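## Task

Arrange the nests so that N1 holds plate B83, N2 holds plate B33 and N3 holds plate B38. Every plate has to lie flat within its nest's locators, turned so its well A1 sits at the nest corner labelled A1. A plate that stays put only because the robot is holding it does not count. Finish by releasing and moving the gripper away.

## Robot and tools

Robot: a single four-axis SCARA-style plate mover. Joints from base outward: lift (prismatic, 0.000 to 0.550 m), shoulder (-2.000 to 2.000 rad), elbow (-2.800 to 2.800 rad), wrist yaw (-12.566 to 12.566 rad), plus a two-finger parallel gripper driven by one number. The gripper always stays level; it can only translate and spin about vertical. The controlled point (end_effector_position) lies midway between the two rubber pads, about 2 to 3 cm behind the fingertips. Fingers point along the gripper's +x and close along its y. If the elbow reading gets within 0.4 rad of zero (arm almost straight) the arm may fold and fault, so avoid very long reaches.

Scene: four nests in an arc around the base; going clockwise seen from above they are N1, OUT, N2, N3. OUT starts empty and serves as a spare spot. Plates are told apart only by their ID labels; well A1 is the plate's cut-off corner. Occasionally a loose object gets nudged by an outside push. Dropping a plate from more than a few millimetres, or knocking anything off the table, is a failure.

Frames: results report the gripper in the scene frame, origin on the table surface under the base, +z up, +x forward, +y to the left. Reported position gets less accurate at long reach. Motion commands, however, are in the gripper's own axes.

The row: every moving command uses one row of 5 numbers, each in [-1, 1], in the order dx, dy, dz, rz, opening. The first four are an offset (not a pose) in the gripper's own frame, counted from the gripper pose shown in the most recent result that includes it (or, if none yet in this scene, or for later calls within the same reply, from where the robot is when the action begins). Scale: 1.0 equals 0.6 m for dx, dy, dz and 180 degrees for rz; rz is positive turning from +x toward +y. Opening is absolute: +1 fully open (0.140 m gap), -1 closed (still a 0.066 m gap). Closing fully takes at least about 0.6 s. An all-zero offset is not a pause: it pulls the hand back to the reference pose.

Tools:
- execute_actions {actions, pictures}: actions is an empty list (just report state), or a list with one item. An item with rows (1 to 15 rows) and steps (1 to 15, default 15) runs that many 1/30 s steps; each row is applied for one step and the last row repeats if rows run out. Every row is measured from the same reference pose, not chained. An item with only steps (up to 300) is a wait, counted from the last result. pictures toggles camera images. A rejected call sends nothing.
- move {target, speed}: target is one 5-number row as above; the gripper follows a straight path to it lasting 0.5 to 10 s (cut off at 10 s). speed is path top speed in m/s, 0.002 to 0.5, default 0.25; turning is capped at twice that in rad/s. Opening is commanded at the start. The path ignores obstacles; faster moves and targets placed deeper past a contact hit and press harder. The real gripper lags, may drift off the path, and can exceed speed near full reach. Result adds a move: line (done, off_target, moving, held, fault) and limits (paced = sent pose was clipped; held = some steps blocked, after which the arm can jump fast), plus distance to target.
- wait {seconds}: 0 to 10 s, sends nothing new.
- zoom_image {camera, region}: camera cam_low (672x504) or cam_wrist (616x616); region [x0, y0, x1, y1] in pixels from top-left, at most 504x504. Use it to read plate labels and find corners.
- finished_scene {scene}: ends the current scene (1 or 2) irreversibly and reports success; the next task follows.

Control details: each step the commanded pose is clipped to 70 mm and 16 degrees from the measured pose, then reached by damped inverse kinematics. After an action ends the arm continues only to the last clipped pose, so big moves may fall short; check the result and send the remainder. Joints stop together when a command reverses direction. The simulation keeps running while you think between calls; fingers still in motion keep moving. Because offsets are from the measured pose, repeating a small downward offset against something rigid does not press harder, but against something yielding it goes deeper.

Results: state line with end_effector_position (m) and end_effector_quat_wxyz; Joint positions (lift, shoulder, elbow, wrist yaw, pad gap in m); grip_measured on the opening scale (may be off by about 1 mm, constantly); Hand target (the pose now being driven toward); pose unreachable lines and HELD marks for steps where the clearance check altered or blocked the command; MOTOR HOT from 85 C, OVER-TEMPERATURE FAULT at 100 C (brakes until cooled).

Gripping: to hold, command an opening below grip_measured, about 0.04 below for a firm grip, less for lighter. Pads push up to about 18 N each; a fast close can squeeze harder. Holding a load heats motors, so do not linger carrying a plate.

Load limits: lift 57 N, shoulder 8.55 N m, elbow 4.27 N m, wrist yaw 1.42 N m, including the carried plate's weight. Exceeding one stops the arm for 10 s and drops the rest of the call. Avoid hard pushes, slams, slips and drops; lower plates gently until seated, open, then lift clear before ending.

Each tool is called after "Emit:" as a command line: name --argument value for each argument, lists and objects as JSON in quotes; but a table of rows of numbers goes row by row, as --pt "numbers of a row", without its own name.

## Session

Emit:
execute_actions --actions '[]'

Scene clock: 0.00 s of 12600.00 s.
end_effector_position=(+0.7494, -0.1926, +0.0785) grip_measured=+0.99 end_effector_quat_wxyz=(+0.911, +0.000, +0.000, -0.413)
Joint positions: [ 0.074  0.136  2.457 -3.446  0.14 ]
Motor temperatures (°C, as the motors report them): [37 24 25 24]
Hand target: +0.749, -0.193, +0.079; +0.911, +0.000, +0.000, -0.413

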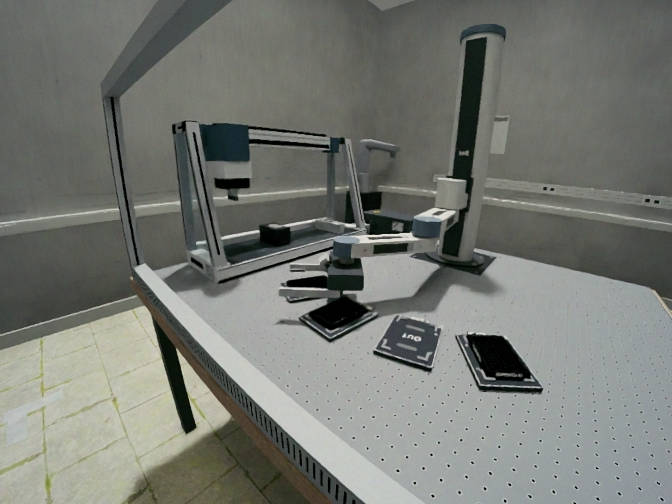

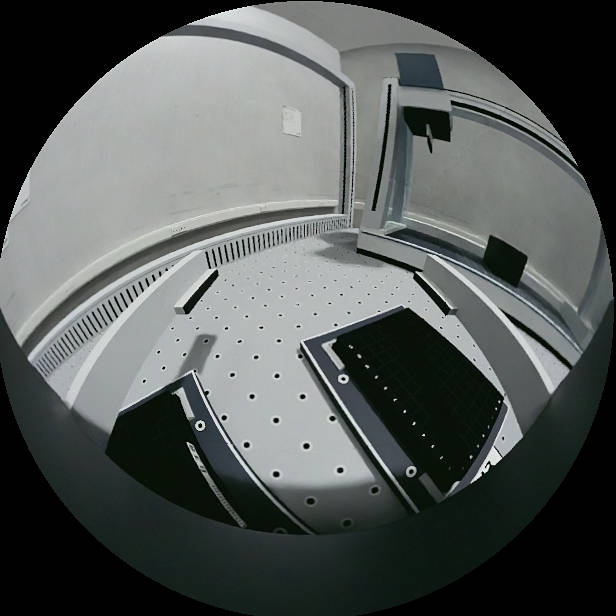

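Emit:
zoom_image --camera "cam_low" --region '[250, 250, 570, 410]'

Region (250, 250, 570, 410) of cam_low's 672x504 image, scaled by 1.575, with more detail than that image has.

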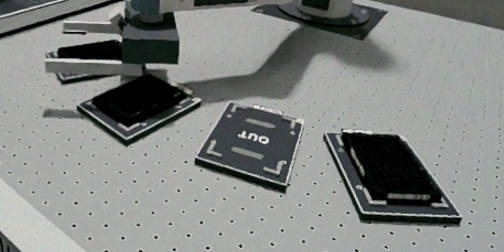

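Emit:
zoom_image --camera "cam_low" --region '[450, 320, 550, 395]'

Emit:
zoom_image --camera "cam_wrist" --region '[100, 300, 520, 540]'

Region (450, 320, 550, 395) of cam_low's 672x504 image, scaled by 5.040, with more detail than that image has; it fills the top 378 rows of this view, and the rest is white.

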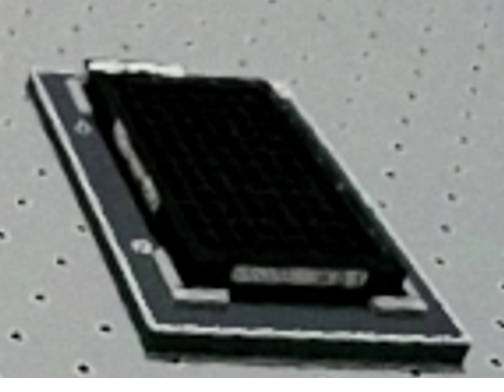

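Region (100, 300, 520, 540) of cam_wrist's 616x616 image, scaled by 1.200, with more detail than that image has; it fills the top 288 rows of this view, and the rest is white.

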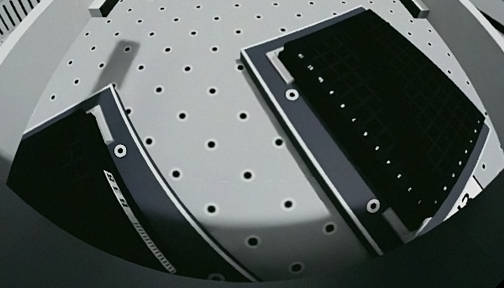

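Emit:
move --target '[-0.1, 0.0, 0.0, 0.3, 1.0]' --speed 0.3

Scene clock: 34.60 s of 12600.00 s.
end_effector_position=(+0.7098, -0.1475, +0.0785) grip_measured=+0.99 end_effector_quat_wxyz=(+0.999, +0.000, +0.000, +0.045)
Joint positions: [ 0.074  0.173  1.919 -2.003  0.14 ]
Motor temperatures (°C, as the motors report them): [37 24 25 24]
Hand target: +0.710, -0.147, +0.079; +0.999, +0.000, +0.000, +0.045
Off the commanded pose: 0.000 m, 0 deg.
After step 90, 29.70 s passed at rest.
move: done

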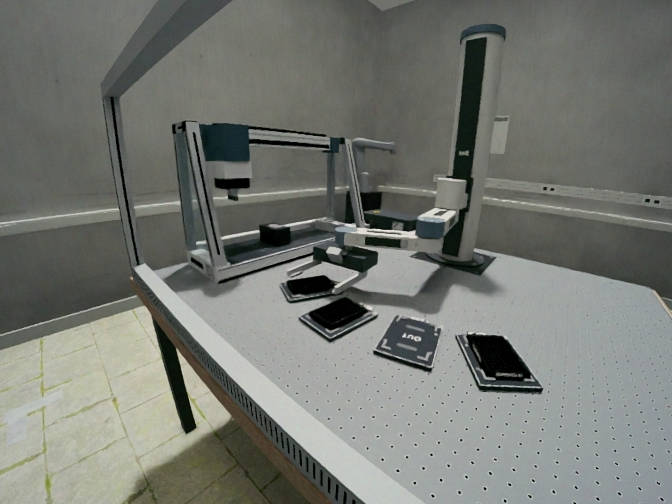

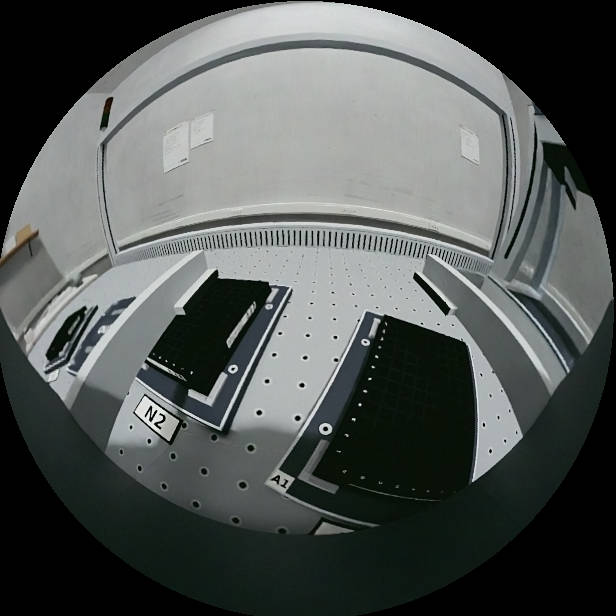

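Emit:
zoom_image --camera "cam_wrist" --region '[130, 270, 310, 450]'

Region (130, 270, 310, 450) of cam_wrist's 616x616 image, scaled by 2.800, with more detail than that image has.

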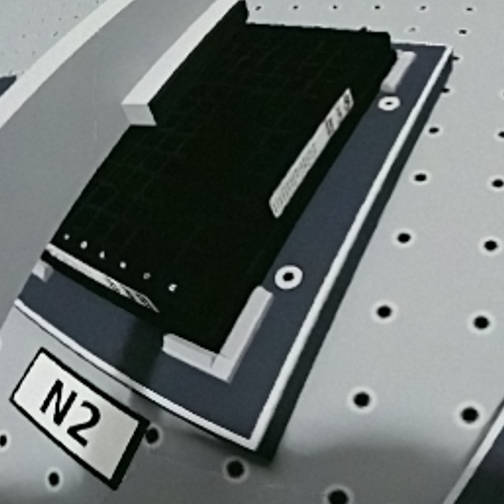

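Emit:
move --target '[-0.2, 0.32, -0.064, 0.0, 1.0]' --speed 0.3

Scene clock: 64.80 s of 12600.00 s.
end_effector_position=(+0.5731, +0.0332, +0.0401) grip_measured=+0.99 end_effector_quat_wxyz=(+0.999, +0.000, +0.000, +0.045)
Joint positions: [ 0.035  0.998  1.035 -1.943  0.14 ]
Motor temperatures (°C, as the motors report them): [37 24 25 24]
Hand target: +0.573, +0.033, +0.040; +0.999, +0.000, +0.000, +0.045
Off the commanded pose: 0.000 m, 0 deg.
After step 90, 25.93 s passed at rest.
move: done

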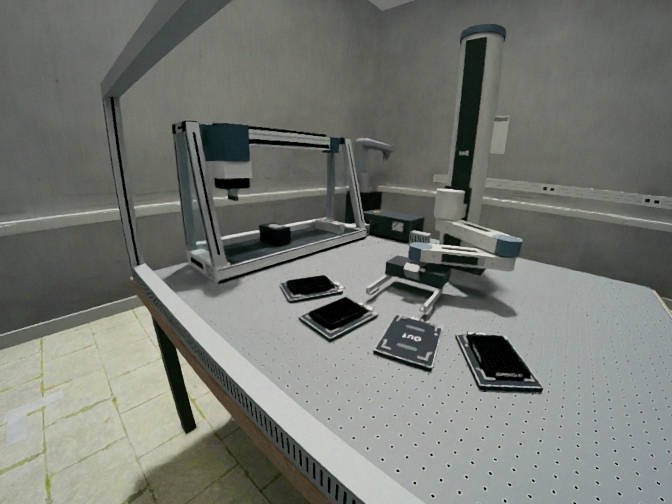

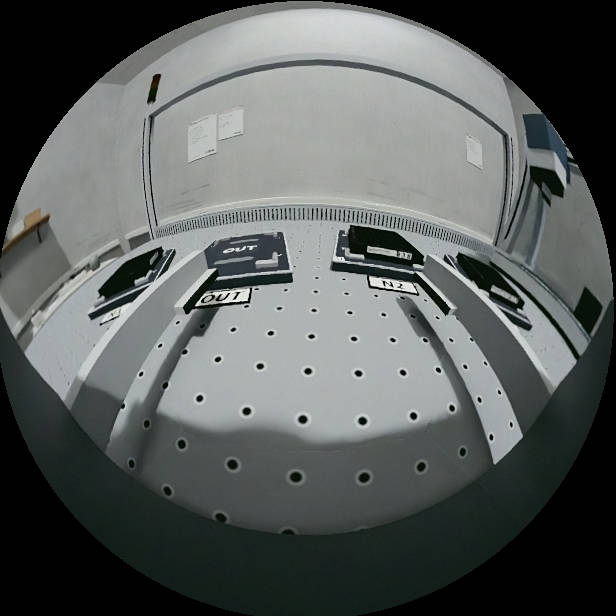

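Emit:
zoom_image --camera "cam_wrist" --region '[320, 210, 560, 340]'

Region (320, 210, 560, 340) of cam_wrist's 616x616 image, scaled by 2.100, with more detail than that image has; it fills the top 273 rows of this view, and the rest is white.

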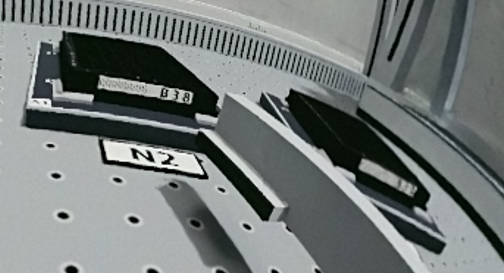

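Emit:
zoom_image --camera "cam_wrist" --region '[360, 235, 430, 270]'

Region (360, 235, 430, 270) of cam_wrist's 616x616 image, scaled by 7.200, with more detail than that image has.

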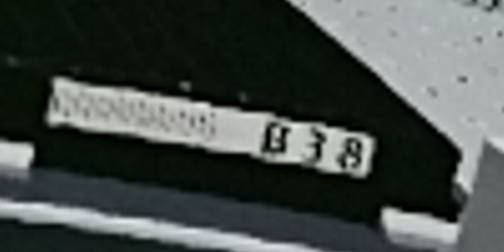

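Emit:
move --target '[0.136, -0.109, 0.0, -0.044, 1.0]' --speed 0.3

Scene clock: 88.90 s of 12600.00 s.
end_effector_position=(+0.6603, -0.0247, +0.0401) grip_measured=+0.99 end_effector_quat_wxyz=(+1.000, +0.000, +0.000, -0.024)
Joint positions: [ 0.035  0.708  1.449 -2.205  0.14 ]
Motor temperatures (°C, as the motors report them): [37 24 25 24]
Hand target: +0.660, -0.025, +0.040; +1.000, +0.000, +0.000, -0.024
Off the commanded pose: 0.000 m, 0 deg.
After step 90, 20.30 s passed at rest.
move: done

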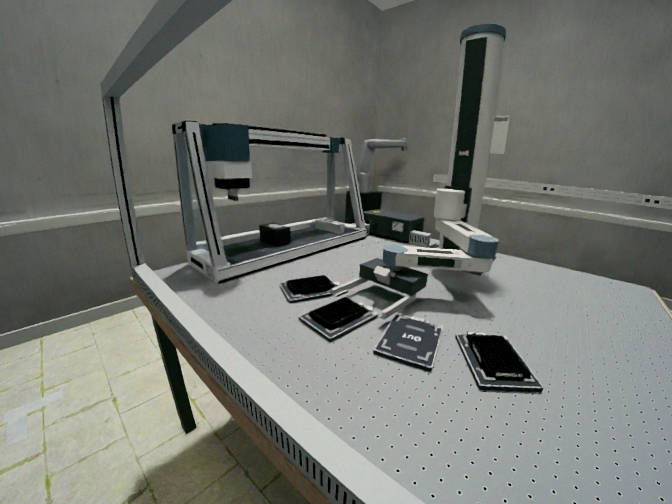

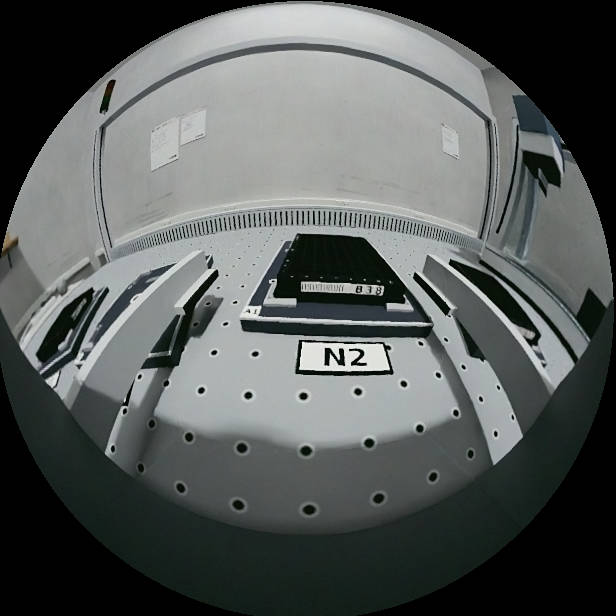

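Emit:
move --target '[0.16, -0.022, 0.0, 0.0, 1.0]' --speed 0.3

Scene clock: 99.27 s of 12600.00 s.
end_effector_position=(+0.7555, -0.0427, +0.0402) grip_measured=+0.99 end_effector_quat_wxyz=(+1.000, +0.000, +0.000, -0.024)
Joint positions: [ 0.035  0.427  2.029 -2.505  0.14 ]
Motor temperatures (°C, as the motors report them): [37 24 25 24]
Hand target: +0.756, -0.043, +0.040; +1.000, +0.000, +0.000, -0.024
Off the commanded pose: 0.000 m, 0 deg.
After step 90, 6.53 s passed at rest.
move: done

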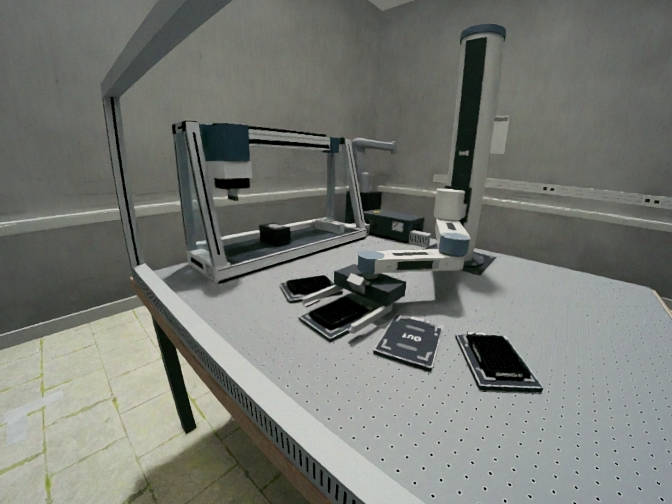

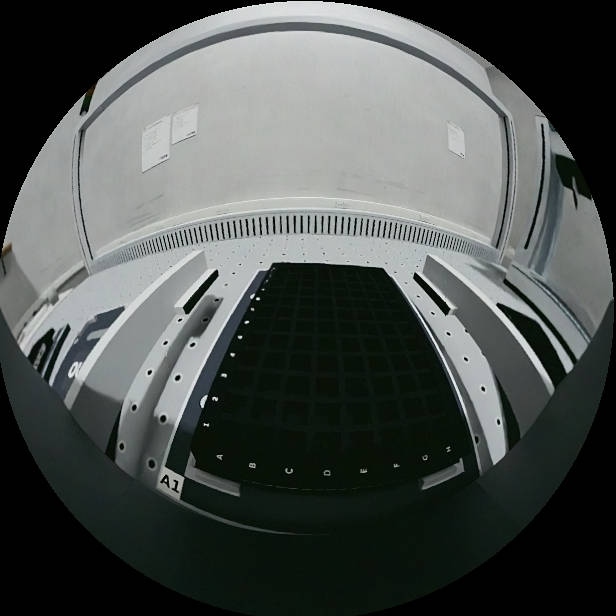

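Emit:
move --target '[0.0, 0.0, -0.043, 0.0, 1.0]' --speed 0.1

Emit:
move --target '[0.0, 0.0, 0.0, 0.0, -0.7]' --speed 0.1

Scene clock: 107.03 s of 12600.00 s.
end_effector_position=(+0.7555, -0.0427, +0.0153) grip_measured=+0.99 end_effector_quat_wxyz=(+1.000, +0.000, +0.000, -0.024)
Joint positions: [ 0.01   0.427  2.029 -2.505  0.14 ]
Motor temperatures (°C, as the motors report them): [37 24 25 24]
Hand target: +0.756, -0.043, +0.014; +1.000, +0.000, +0.000, -0.024
Off the commanded pose: 0.001 m, 0 deg.
After step 90, 4.07 s passed at rest.
move: done

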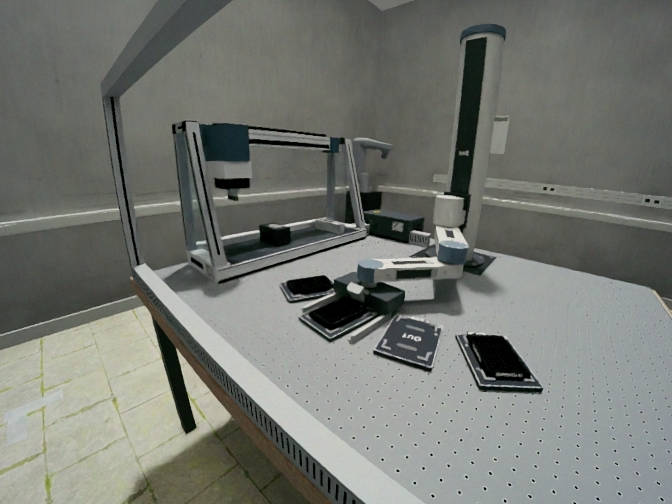

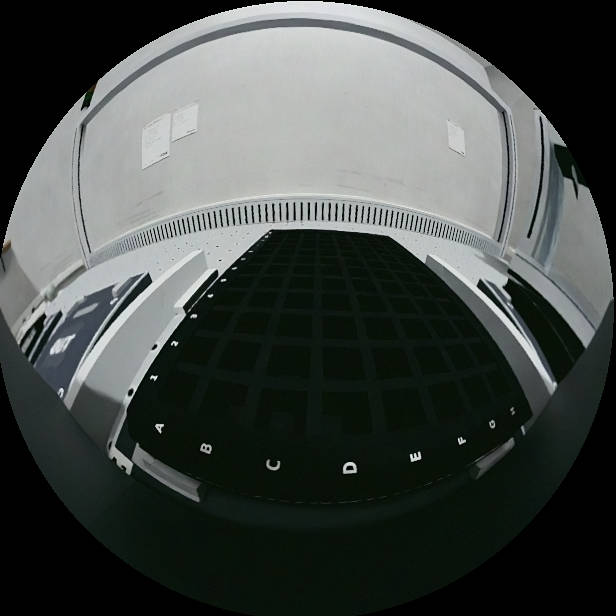

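Scene clock: 107.53 s of 12600.00 s.
end_effector_position=(+0.7545, -0.0483, +0.0154) grip_measured=+0.49 end_effector_quat_wxyz=(+0.999, +0.000, +0.000, -0.035)
Joint positions: [ 0.01   0.423  2.025 -2.517  0.121]
Motor temperatures (°C, as the motors report them): [37 24 26 24]
Hand target: +0.755, -0.043, +0.015; +1.000, +0.000, +0.000, -0.024
Off the commanded pose: 0.006 m, 1 deg.
move: off_target

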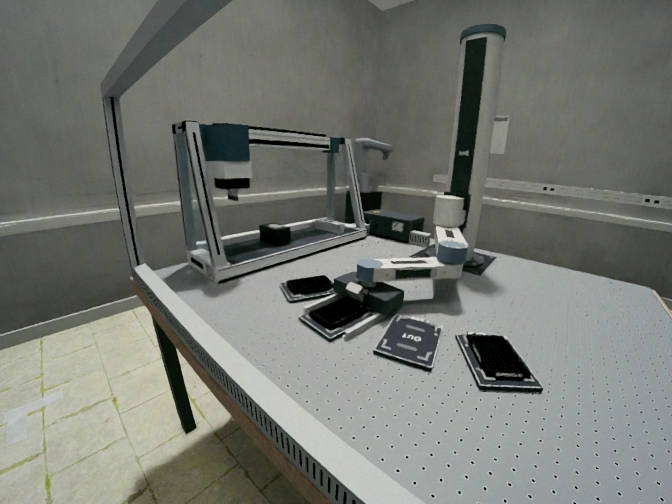

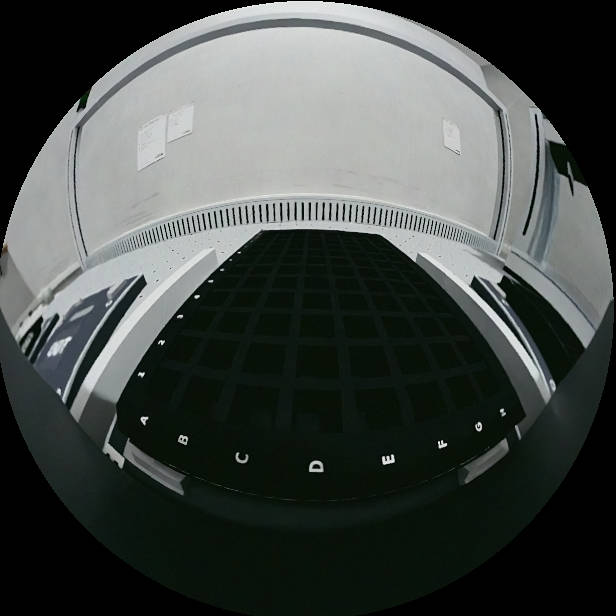

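Emit:
move --target '[0.0, 0.0, 0.0, 0.0, 1.0]' --speed 0.1

Emit:
move --target '[0.0, 0.0, 0.016, 0.0, 1.0]' --speed 0.1

Emit:
move --target '[0.0, 0.0, 0.0, 0.0, -0.7]' --speed 0.1

Scene clock: 115.90 s of 12600.00 s.
end_effector_position=(+0.7545, -0.0485, +0.0154) grip_measured=+0.99 end_effector_quat_wxyz=(+0.999, +0.000, +0.000, -0.035)
Joint positions: [ 0.01   0.422  2.025 -2.517  0.14 ]
Motor temperatures (°C, as the motors report them): [37 25 28 25]
Hand target: +0.755, -0.048, +0.015; +0.999, +0.000, +0.000, -0.035
Off the commanded pose: 0.000 m, 0 deg.
After step 90, 4.67 s passed at rest.
move: done

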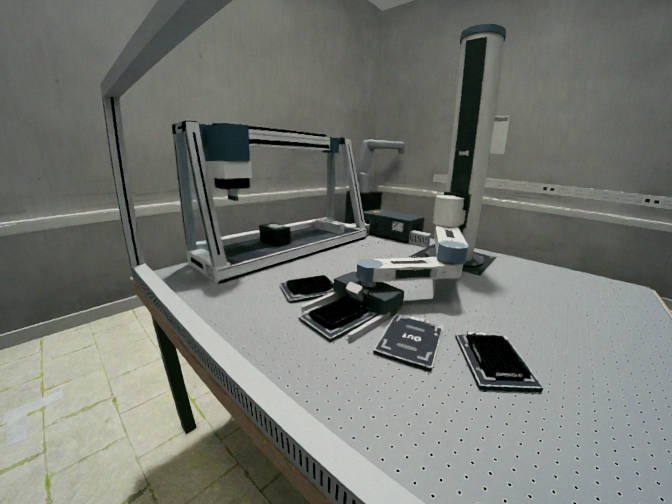

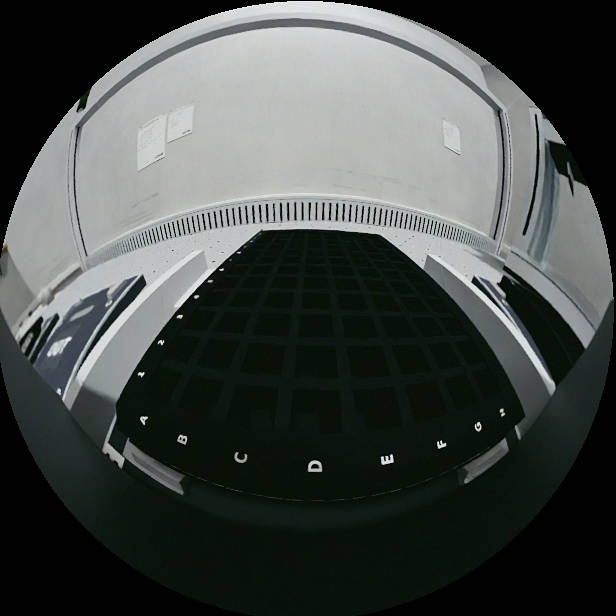

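Scene clock: 116.60 s of 12600.00 s.
end_effector_position=(+0.7545, -0.0485, +0.0250) grip_measured=+0.99 end_effector_quat_wxyz=(+0.999, +0.000, +0.000, -0.035)
Joint positions: [ 0.02   0.422  2.025 -2.517  0.14 ]
Motor temperatures (°C, as the motors report them): [37 25 28 25]
Hand target: +0.754, -0.048, +0.025; +0.999, +0.000, +0.000, -0.035
Off the commanded pose: 0.000 m, 0 deg.
move: done

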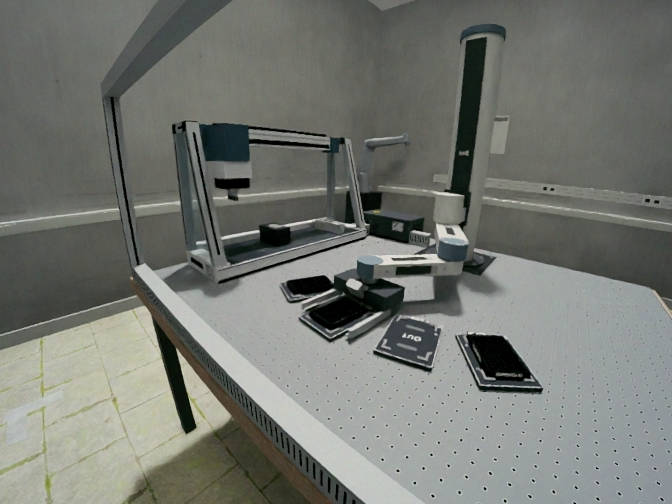

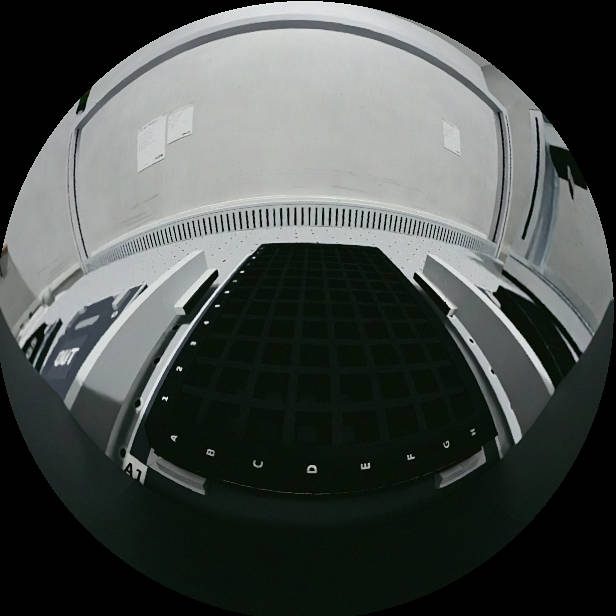

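Scene clock: 117.10 s of 12600.00 s.
end_effector_position=(+0.7545, -0.0483, +0.0250) grip_measured=+0.49 end_effector_quat_wxyz=(+0.999, +0.000, +0.000, -0.035)
Joint positions: [ 0.02   0.423  2.025 -2.518  0.121]
Motor temperatures (°C, as the motors report them): [37 25 28 25]
Hand target: +0.754, -0.048, +0.025; +0.999, +0.000, +0.000, -0.035
Off the commanded pose: 0.000 m, 0 deg.
move: done

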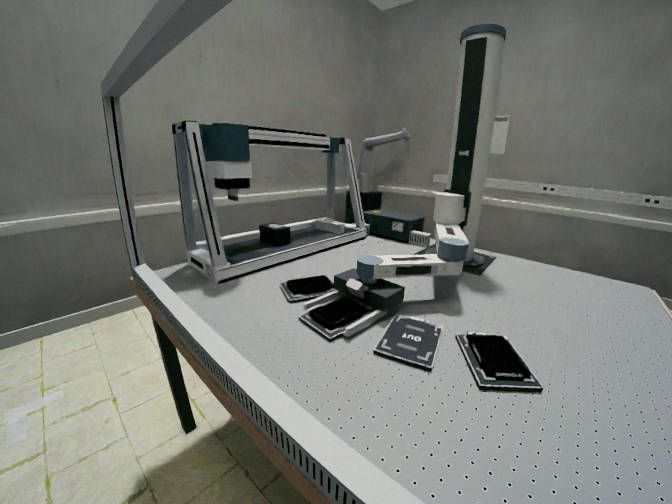

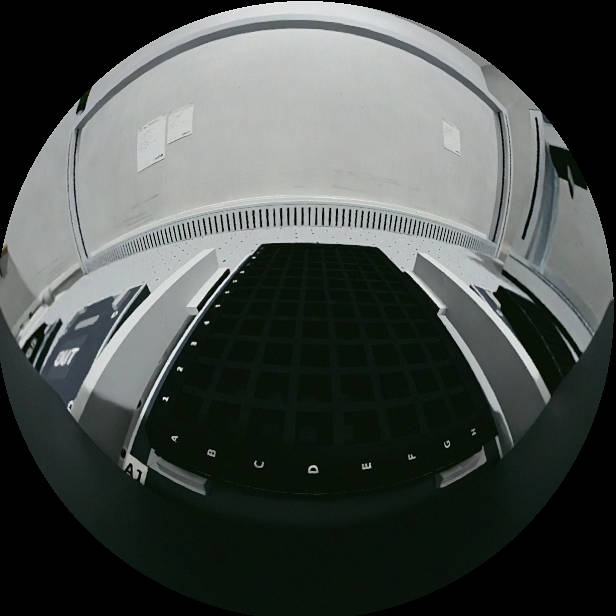

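Emit:
move --target '[0.0, 0.0, 0.0, 0.0, 1.0]' --speed 0.1

Emit:
move --target '[0.0, 0.0, 0.01, 0.0, 1.0]' --speed 0.1

Emit:
move --target '[0.0, 0.0, 0.0, 0.0, -0.7]' --speed 0.1

Scene clock: 127.33 s of 12600.00 s.
end_effector_position=(+0.7545, -0.0483, +0.0250) grip_measured=+0.99 end_effector_quat_wxyz=(+0.999, +0.000, +0.000, -0.035)
Joint positions: [ 0.02   0.423  2.025 -2.518  0.14 ]
Motor temperatures (°C, as the motors report them): [37 25 27 25]
Hand target: +0.755, -0.048, +0.025; +0.999, +0.000, +0.000, -0.035
Off the commanded pose: 0.000 m, 0 deg.
After step 90, 6.53 s passed at rest.
move: done

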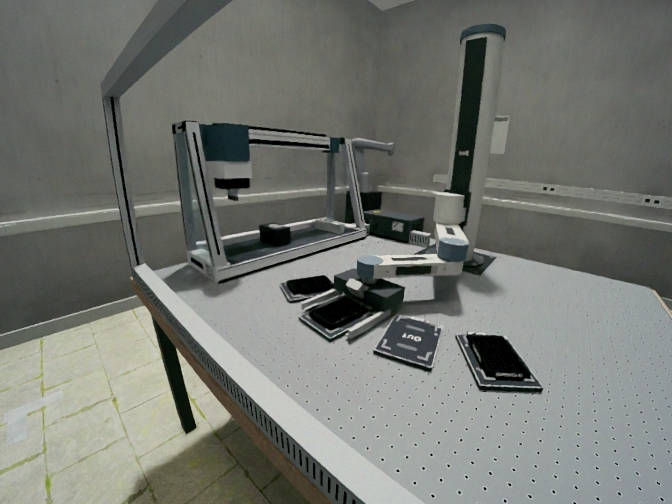

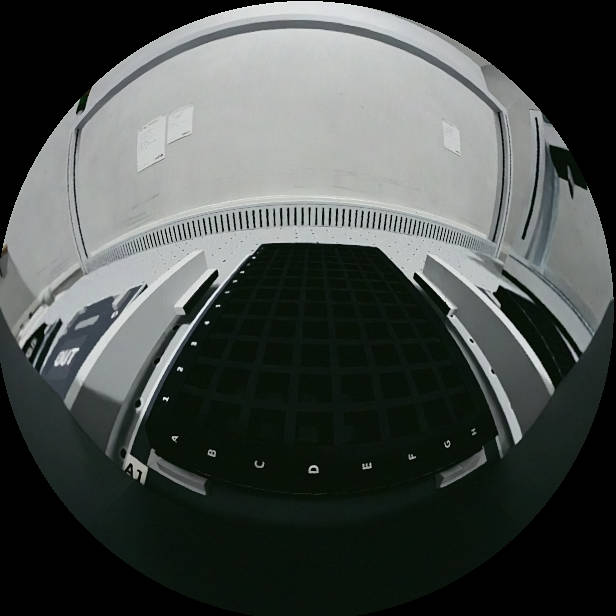

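Scene clock: 128.03 s of 12600.00 s.
end_effector_position=(+0.7545, -0.0483, +0.0310) grip_measured=+0.99 end_effector_quat_wxyz=(+0.999, +0.000, +0.000, -0.035)
Joint positions: [ 0.026  0.423  2.025 -2.518  0.14 ]
Motor temperatures (°C, as the motors report them): [37 25 27 25]
Hand target: +0.755, -0.048, +0.031; +0.999, +0.000, +0.000, -0.035
Off the commanded pose: 0.000 m, 0 deg.
move: done

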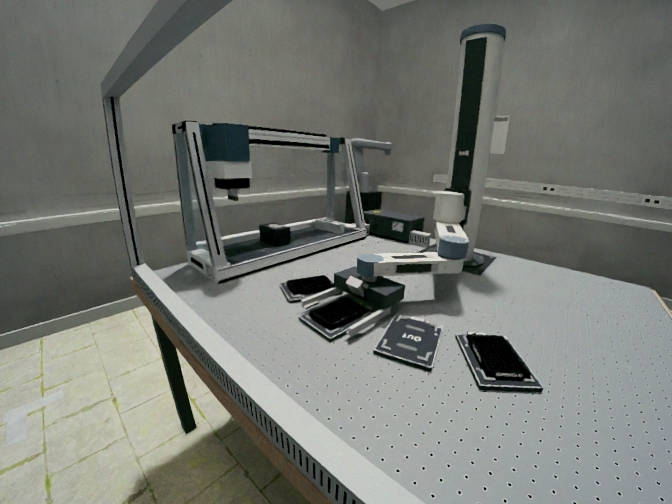

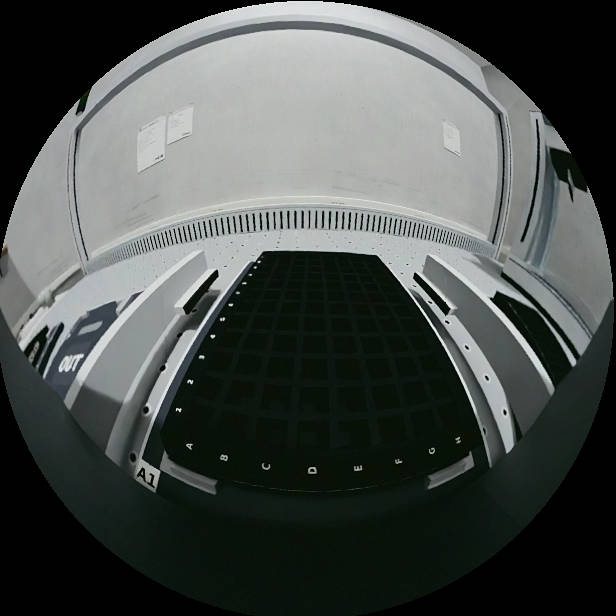

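Scene clock: 128.73 s of 12600.00 s.
end_effector_position=(+0.7545, -0.0486, +0.0313) grip_measured=-0.48 end_effector_quat_wxyz=(+0.999, +0.000, +0.000, -0.036)
Joint positions: [ 0.026  0.423  2.025 -2.52   0.085]
Motor temperatures (°C, as the motors report them): [37 25 27 25]
Hand target: +0.755, -0.048, +0.031; +0.999, +0.000, +0.000, -0.035
Off the commanded pose: 0.000 m, 0 deg.
move: done

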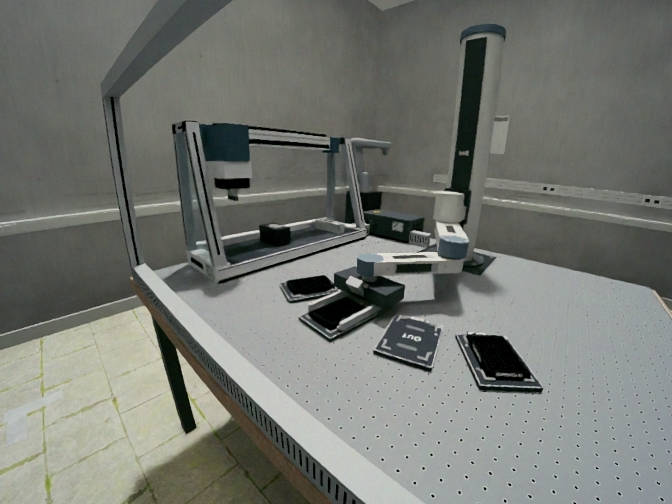

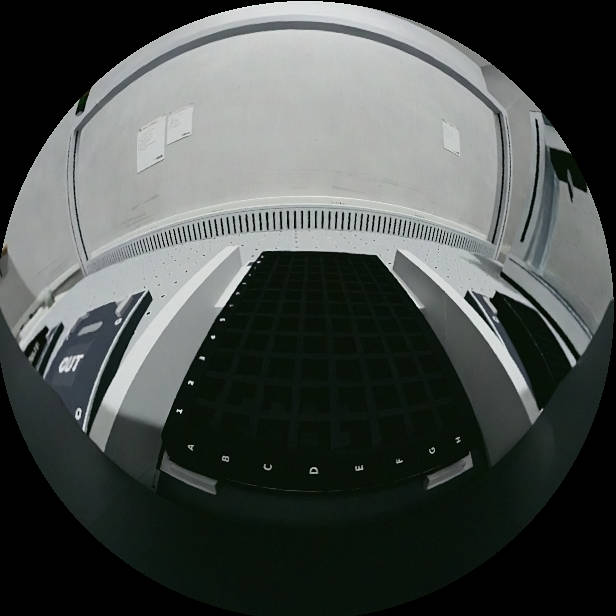

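Emit:
move --target '[0.0, 0.0, 0.08, 0.0, -0.7]' --speed 0.15

Emit:
move --target '[-0.046, 0.306, 0.0, 0.1, -0.7]' --speed 0.25

Scene clock: 139.60 s of 12600.00 s.
end_effector_position=(+0.7545, -0.0484, +0.0794) grip_measured=-0.48 end_effector_quat_wxyz=(+0.999, +0.000, +0.000, -0.036)
Joint positions: [ 0.074  0.423  2.025 -2.52   0.085]
Motor temperatures (°C, as the motors report them): [36 25 26 25]
Hand target: +0.754, -0.049, +0.079; +0.999, +0.000, +0.000, -0.036
Off the commanded pose: 0.000 m, 0 deg.
After step 90, 7.13 s passed at rest.
move: done

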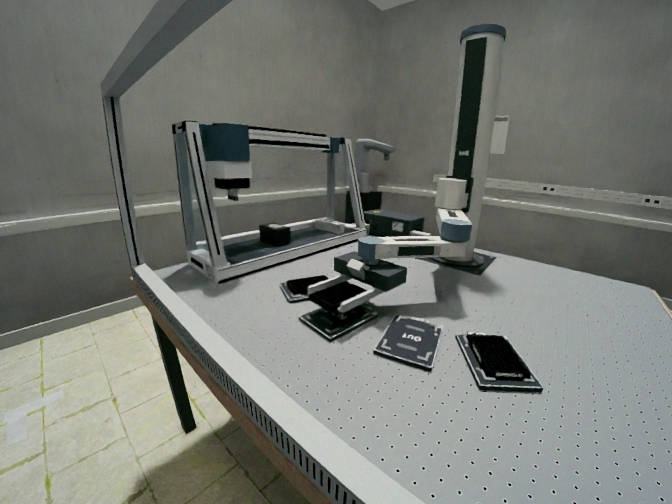

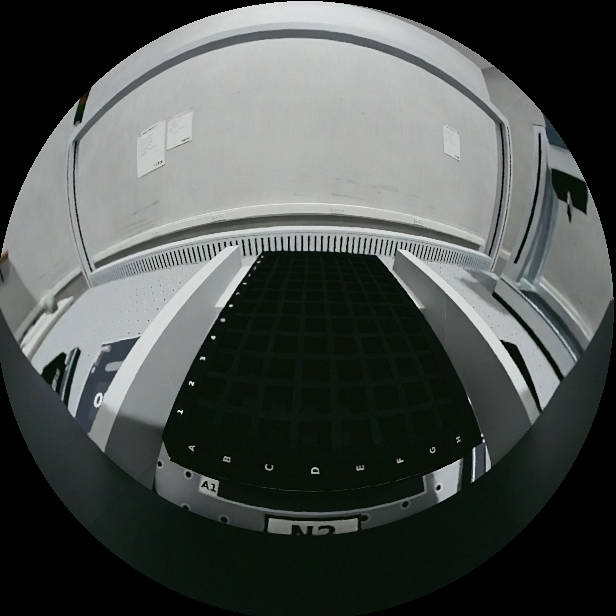

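Scene clock: 140.70 s of 12600.00 s.
end_effector_position=(+0.7401, +0.1369, +0.0794) grip_measured=-0.48 end_effector_quat_wxyz=(+0.993, +0.000, +0.000, +0.121)
Joint positions: [ 0.074  0.746  2.025 -2.528  0.085]
Motor temperatures (°C, as the motors report them): [36 25 26 25]
Hand target: +0.740, +0.137, +0.079; +0.993, +0.000, +0.000, +0.121
Off the commanded pose: 0.000 m, 0 deg.
move: done

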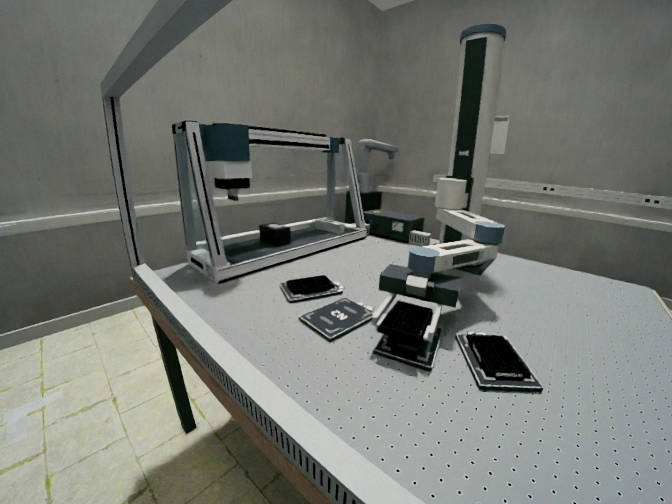

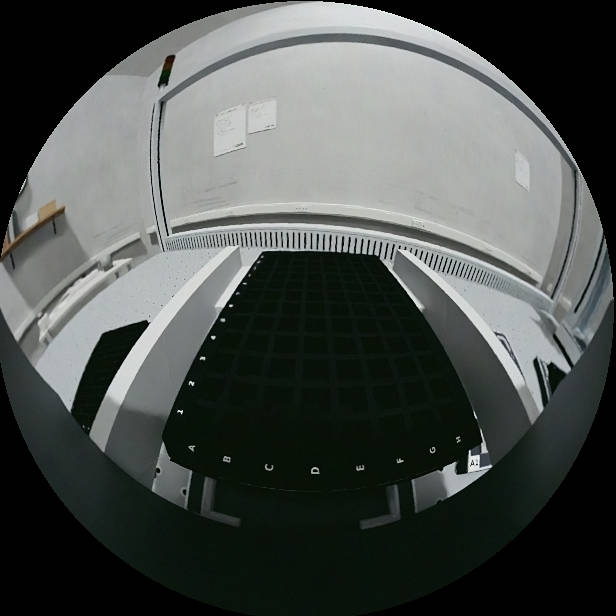

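Emit:
move --target '[-0.04, 0.01, -0.05, 0.0, -0.7]' --speed 0.15

Scene clock: 154.27 s of 12600.00 s.
end_effector_position=(+0.7154, +0.1371, +0.0493) grip_measured=-0.48 end_effector_quat_wxyz=(+0.993, +0.000, +0.000, +0.121)
Joint positions: [ 0.044  0.834  1.86  -2.45   0.085]
Motor temperatures (°C, as the motors report them): [36 24 26 24]
Hand target: +0.715, +0.137, +0.049; +0.993, +0.000, +0.000, +0.121
Off the commanded pose: 0.000 m, 0 deg.
After step 90, 9.87 s passed at rest.
move: done

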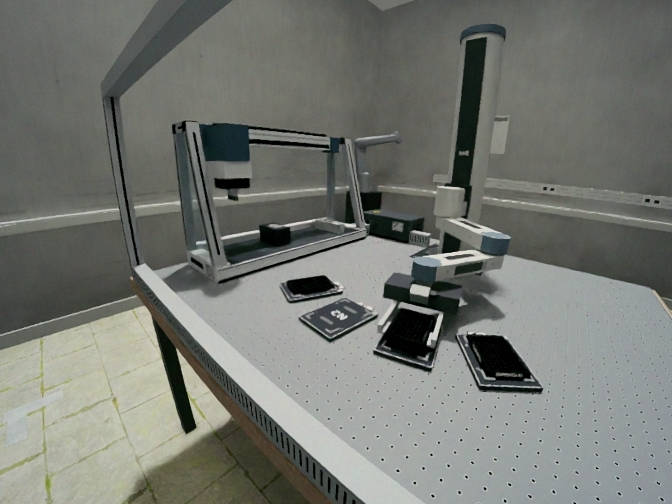

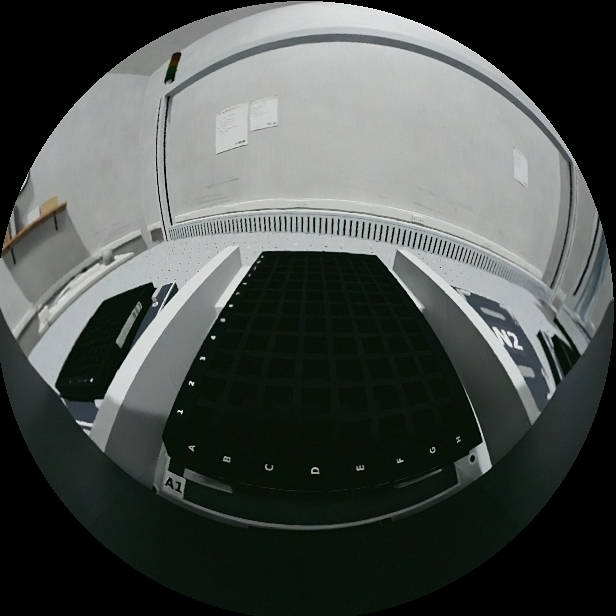

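Emit:
move --target '[0.0, 0.0, -0.029, 0.0, -0.7]' --speed 0.05

Scene clock: 163.23 s of 12600.00 s.
end_effector_position=(+0.7153, +0.1369, +0.0331) grip_measured=-0.48 end_effector_quat_wxyz=(+0.993, +0.000, +0.000, +0.121)
Joint positions: [ 0.028  0.834  1.859 -2.45   0.085]
Motor temperatures (°C, as the motors report them): [37 24 26 24]
Hand target: +0.715, +0.137, +0.032; +0.993, +0.000, +0.000, +0.121
Off the commanded pose: 0.001 m, 0 deg.
After step 90, 5.27 s passed at rest.
move: done

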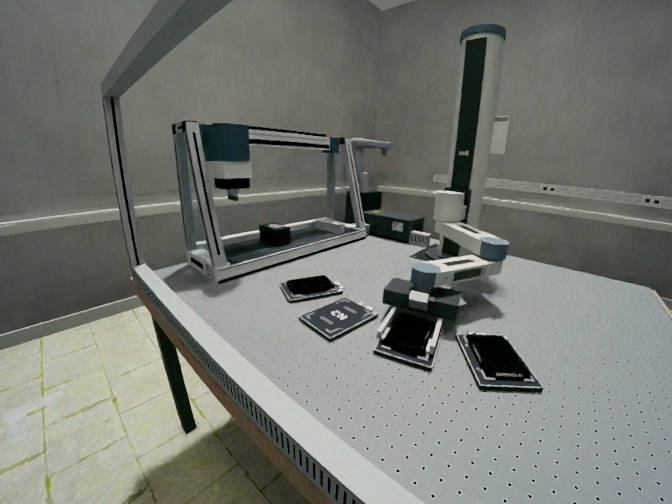

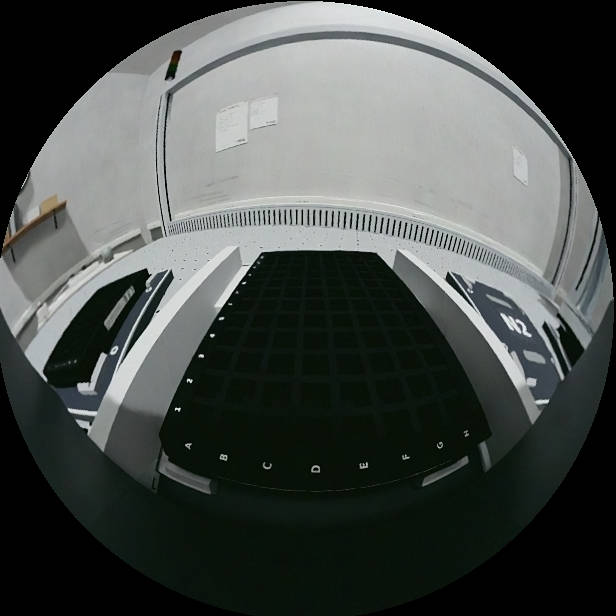

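Emit:
move --target '[0.0, 0.0, 0.0, 0.0, 1.0]' --speed 0.1

Emit:
zoom_image --camera "cam_wrist" --region '[30, 250, 190, 410]'

Scene clock: 171.87 s of 12600.00 s.
end_effector_position=(+0.7153, +0.1367, +0.0332) grip_measured=+0.99 end_effector_quat_wxyz=(+0.993, +0.000, +0.000, +0.121)
Joint positions: [ 0.028  0.834  1.859 -2.45   0.14 ]
Motor temperatures (°C, as the motors report them): [36 24 26 24]
Hand target: +0.715, +0.137, +0.033; +0.993, +0.000, +0.000, +0.121
Off the commanded pose: 0.000 m, 0 deg.
After step 90, 4.93 s passed at rest.
move: done

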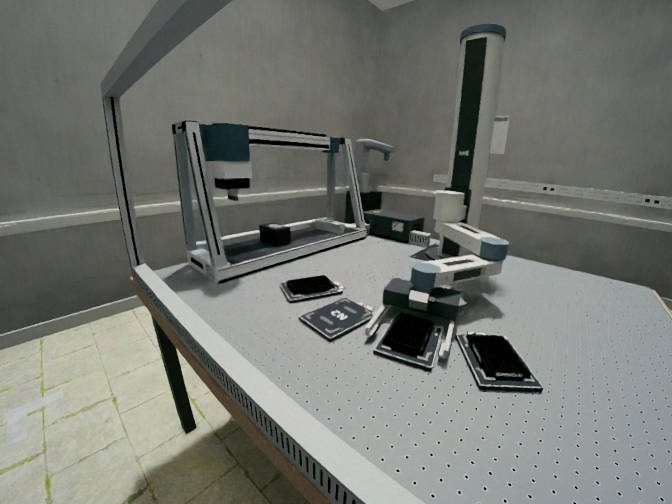

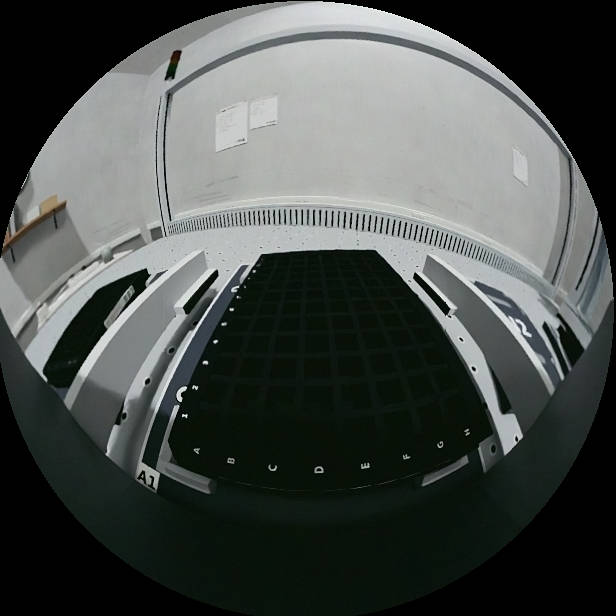

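Region (30, 250, 190, 410) of cam_wrist's 616x616 image, scaled by 3.150, with more detail than that image has.

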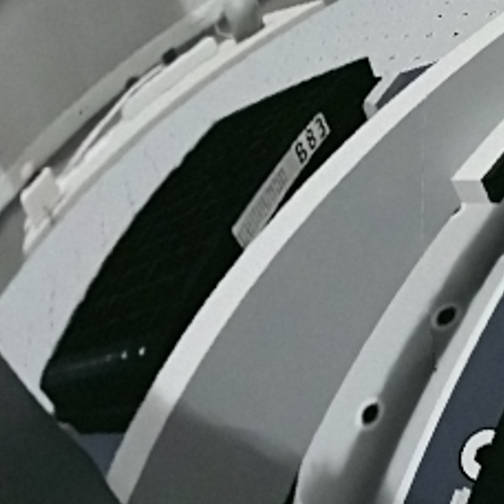

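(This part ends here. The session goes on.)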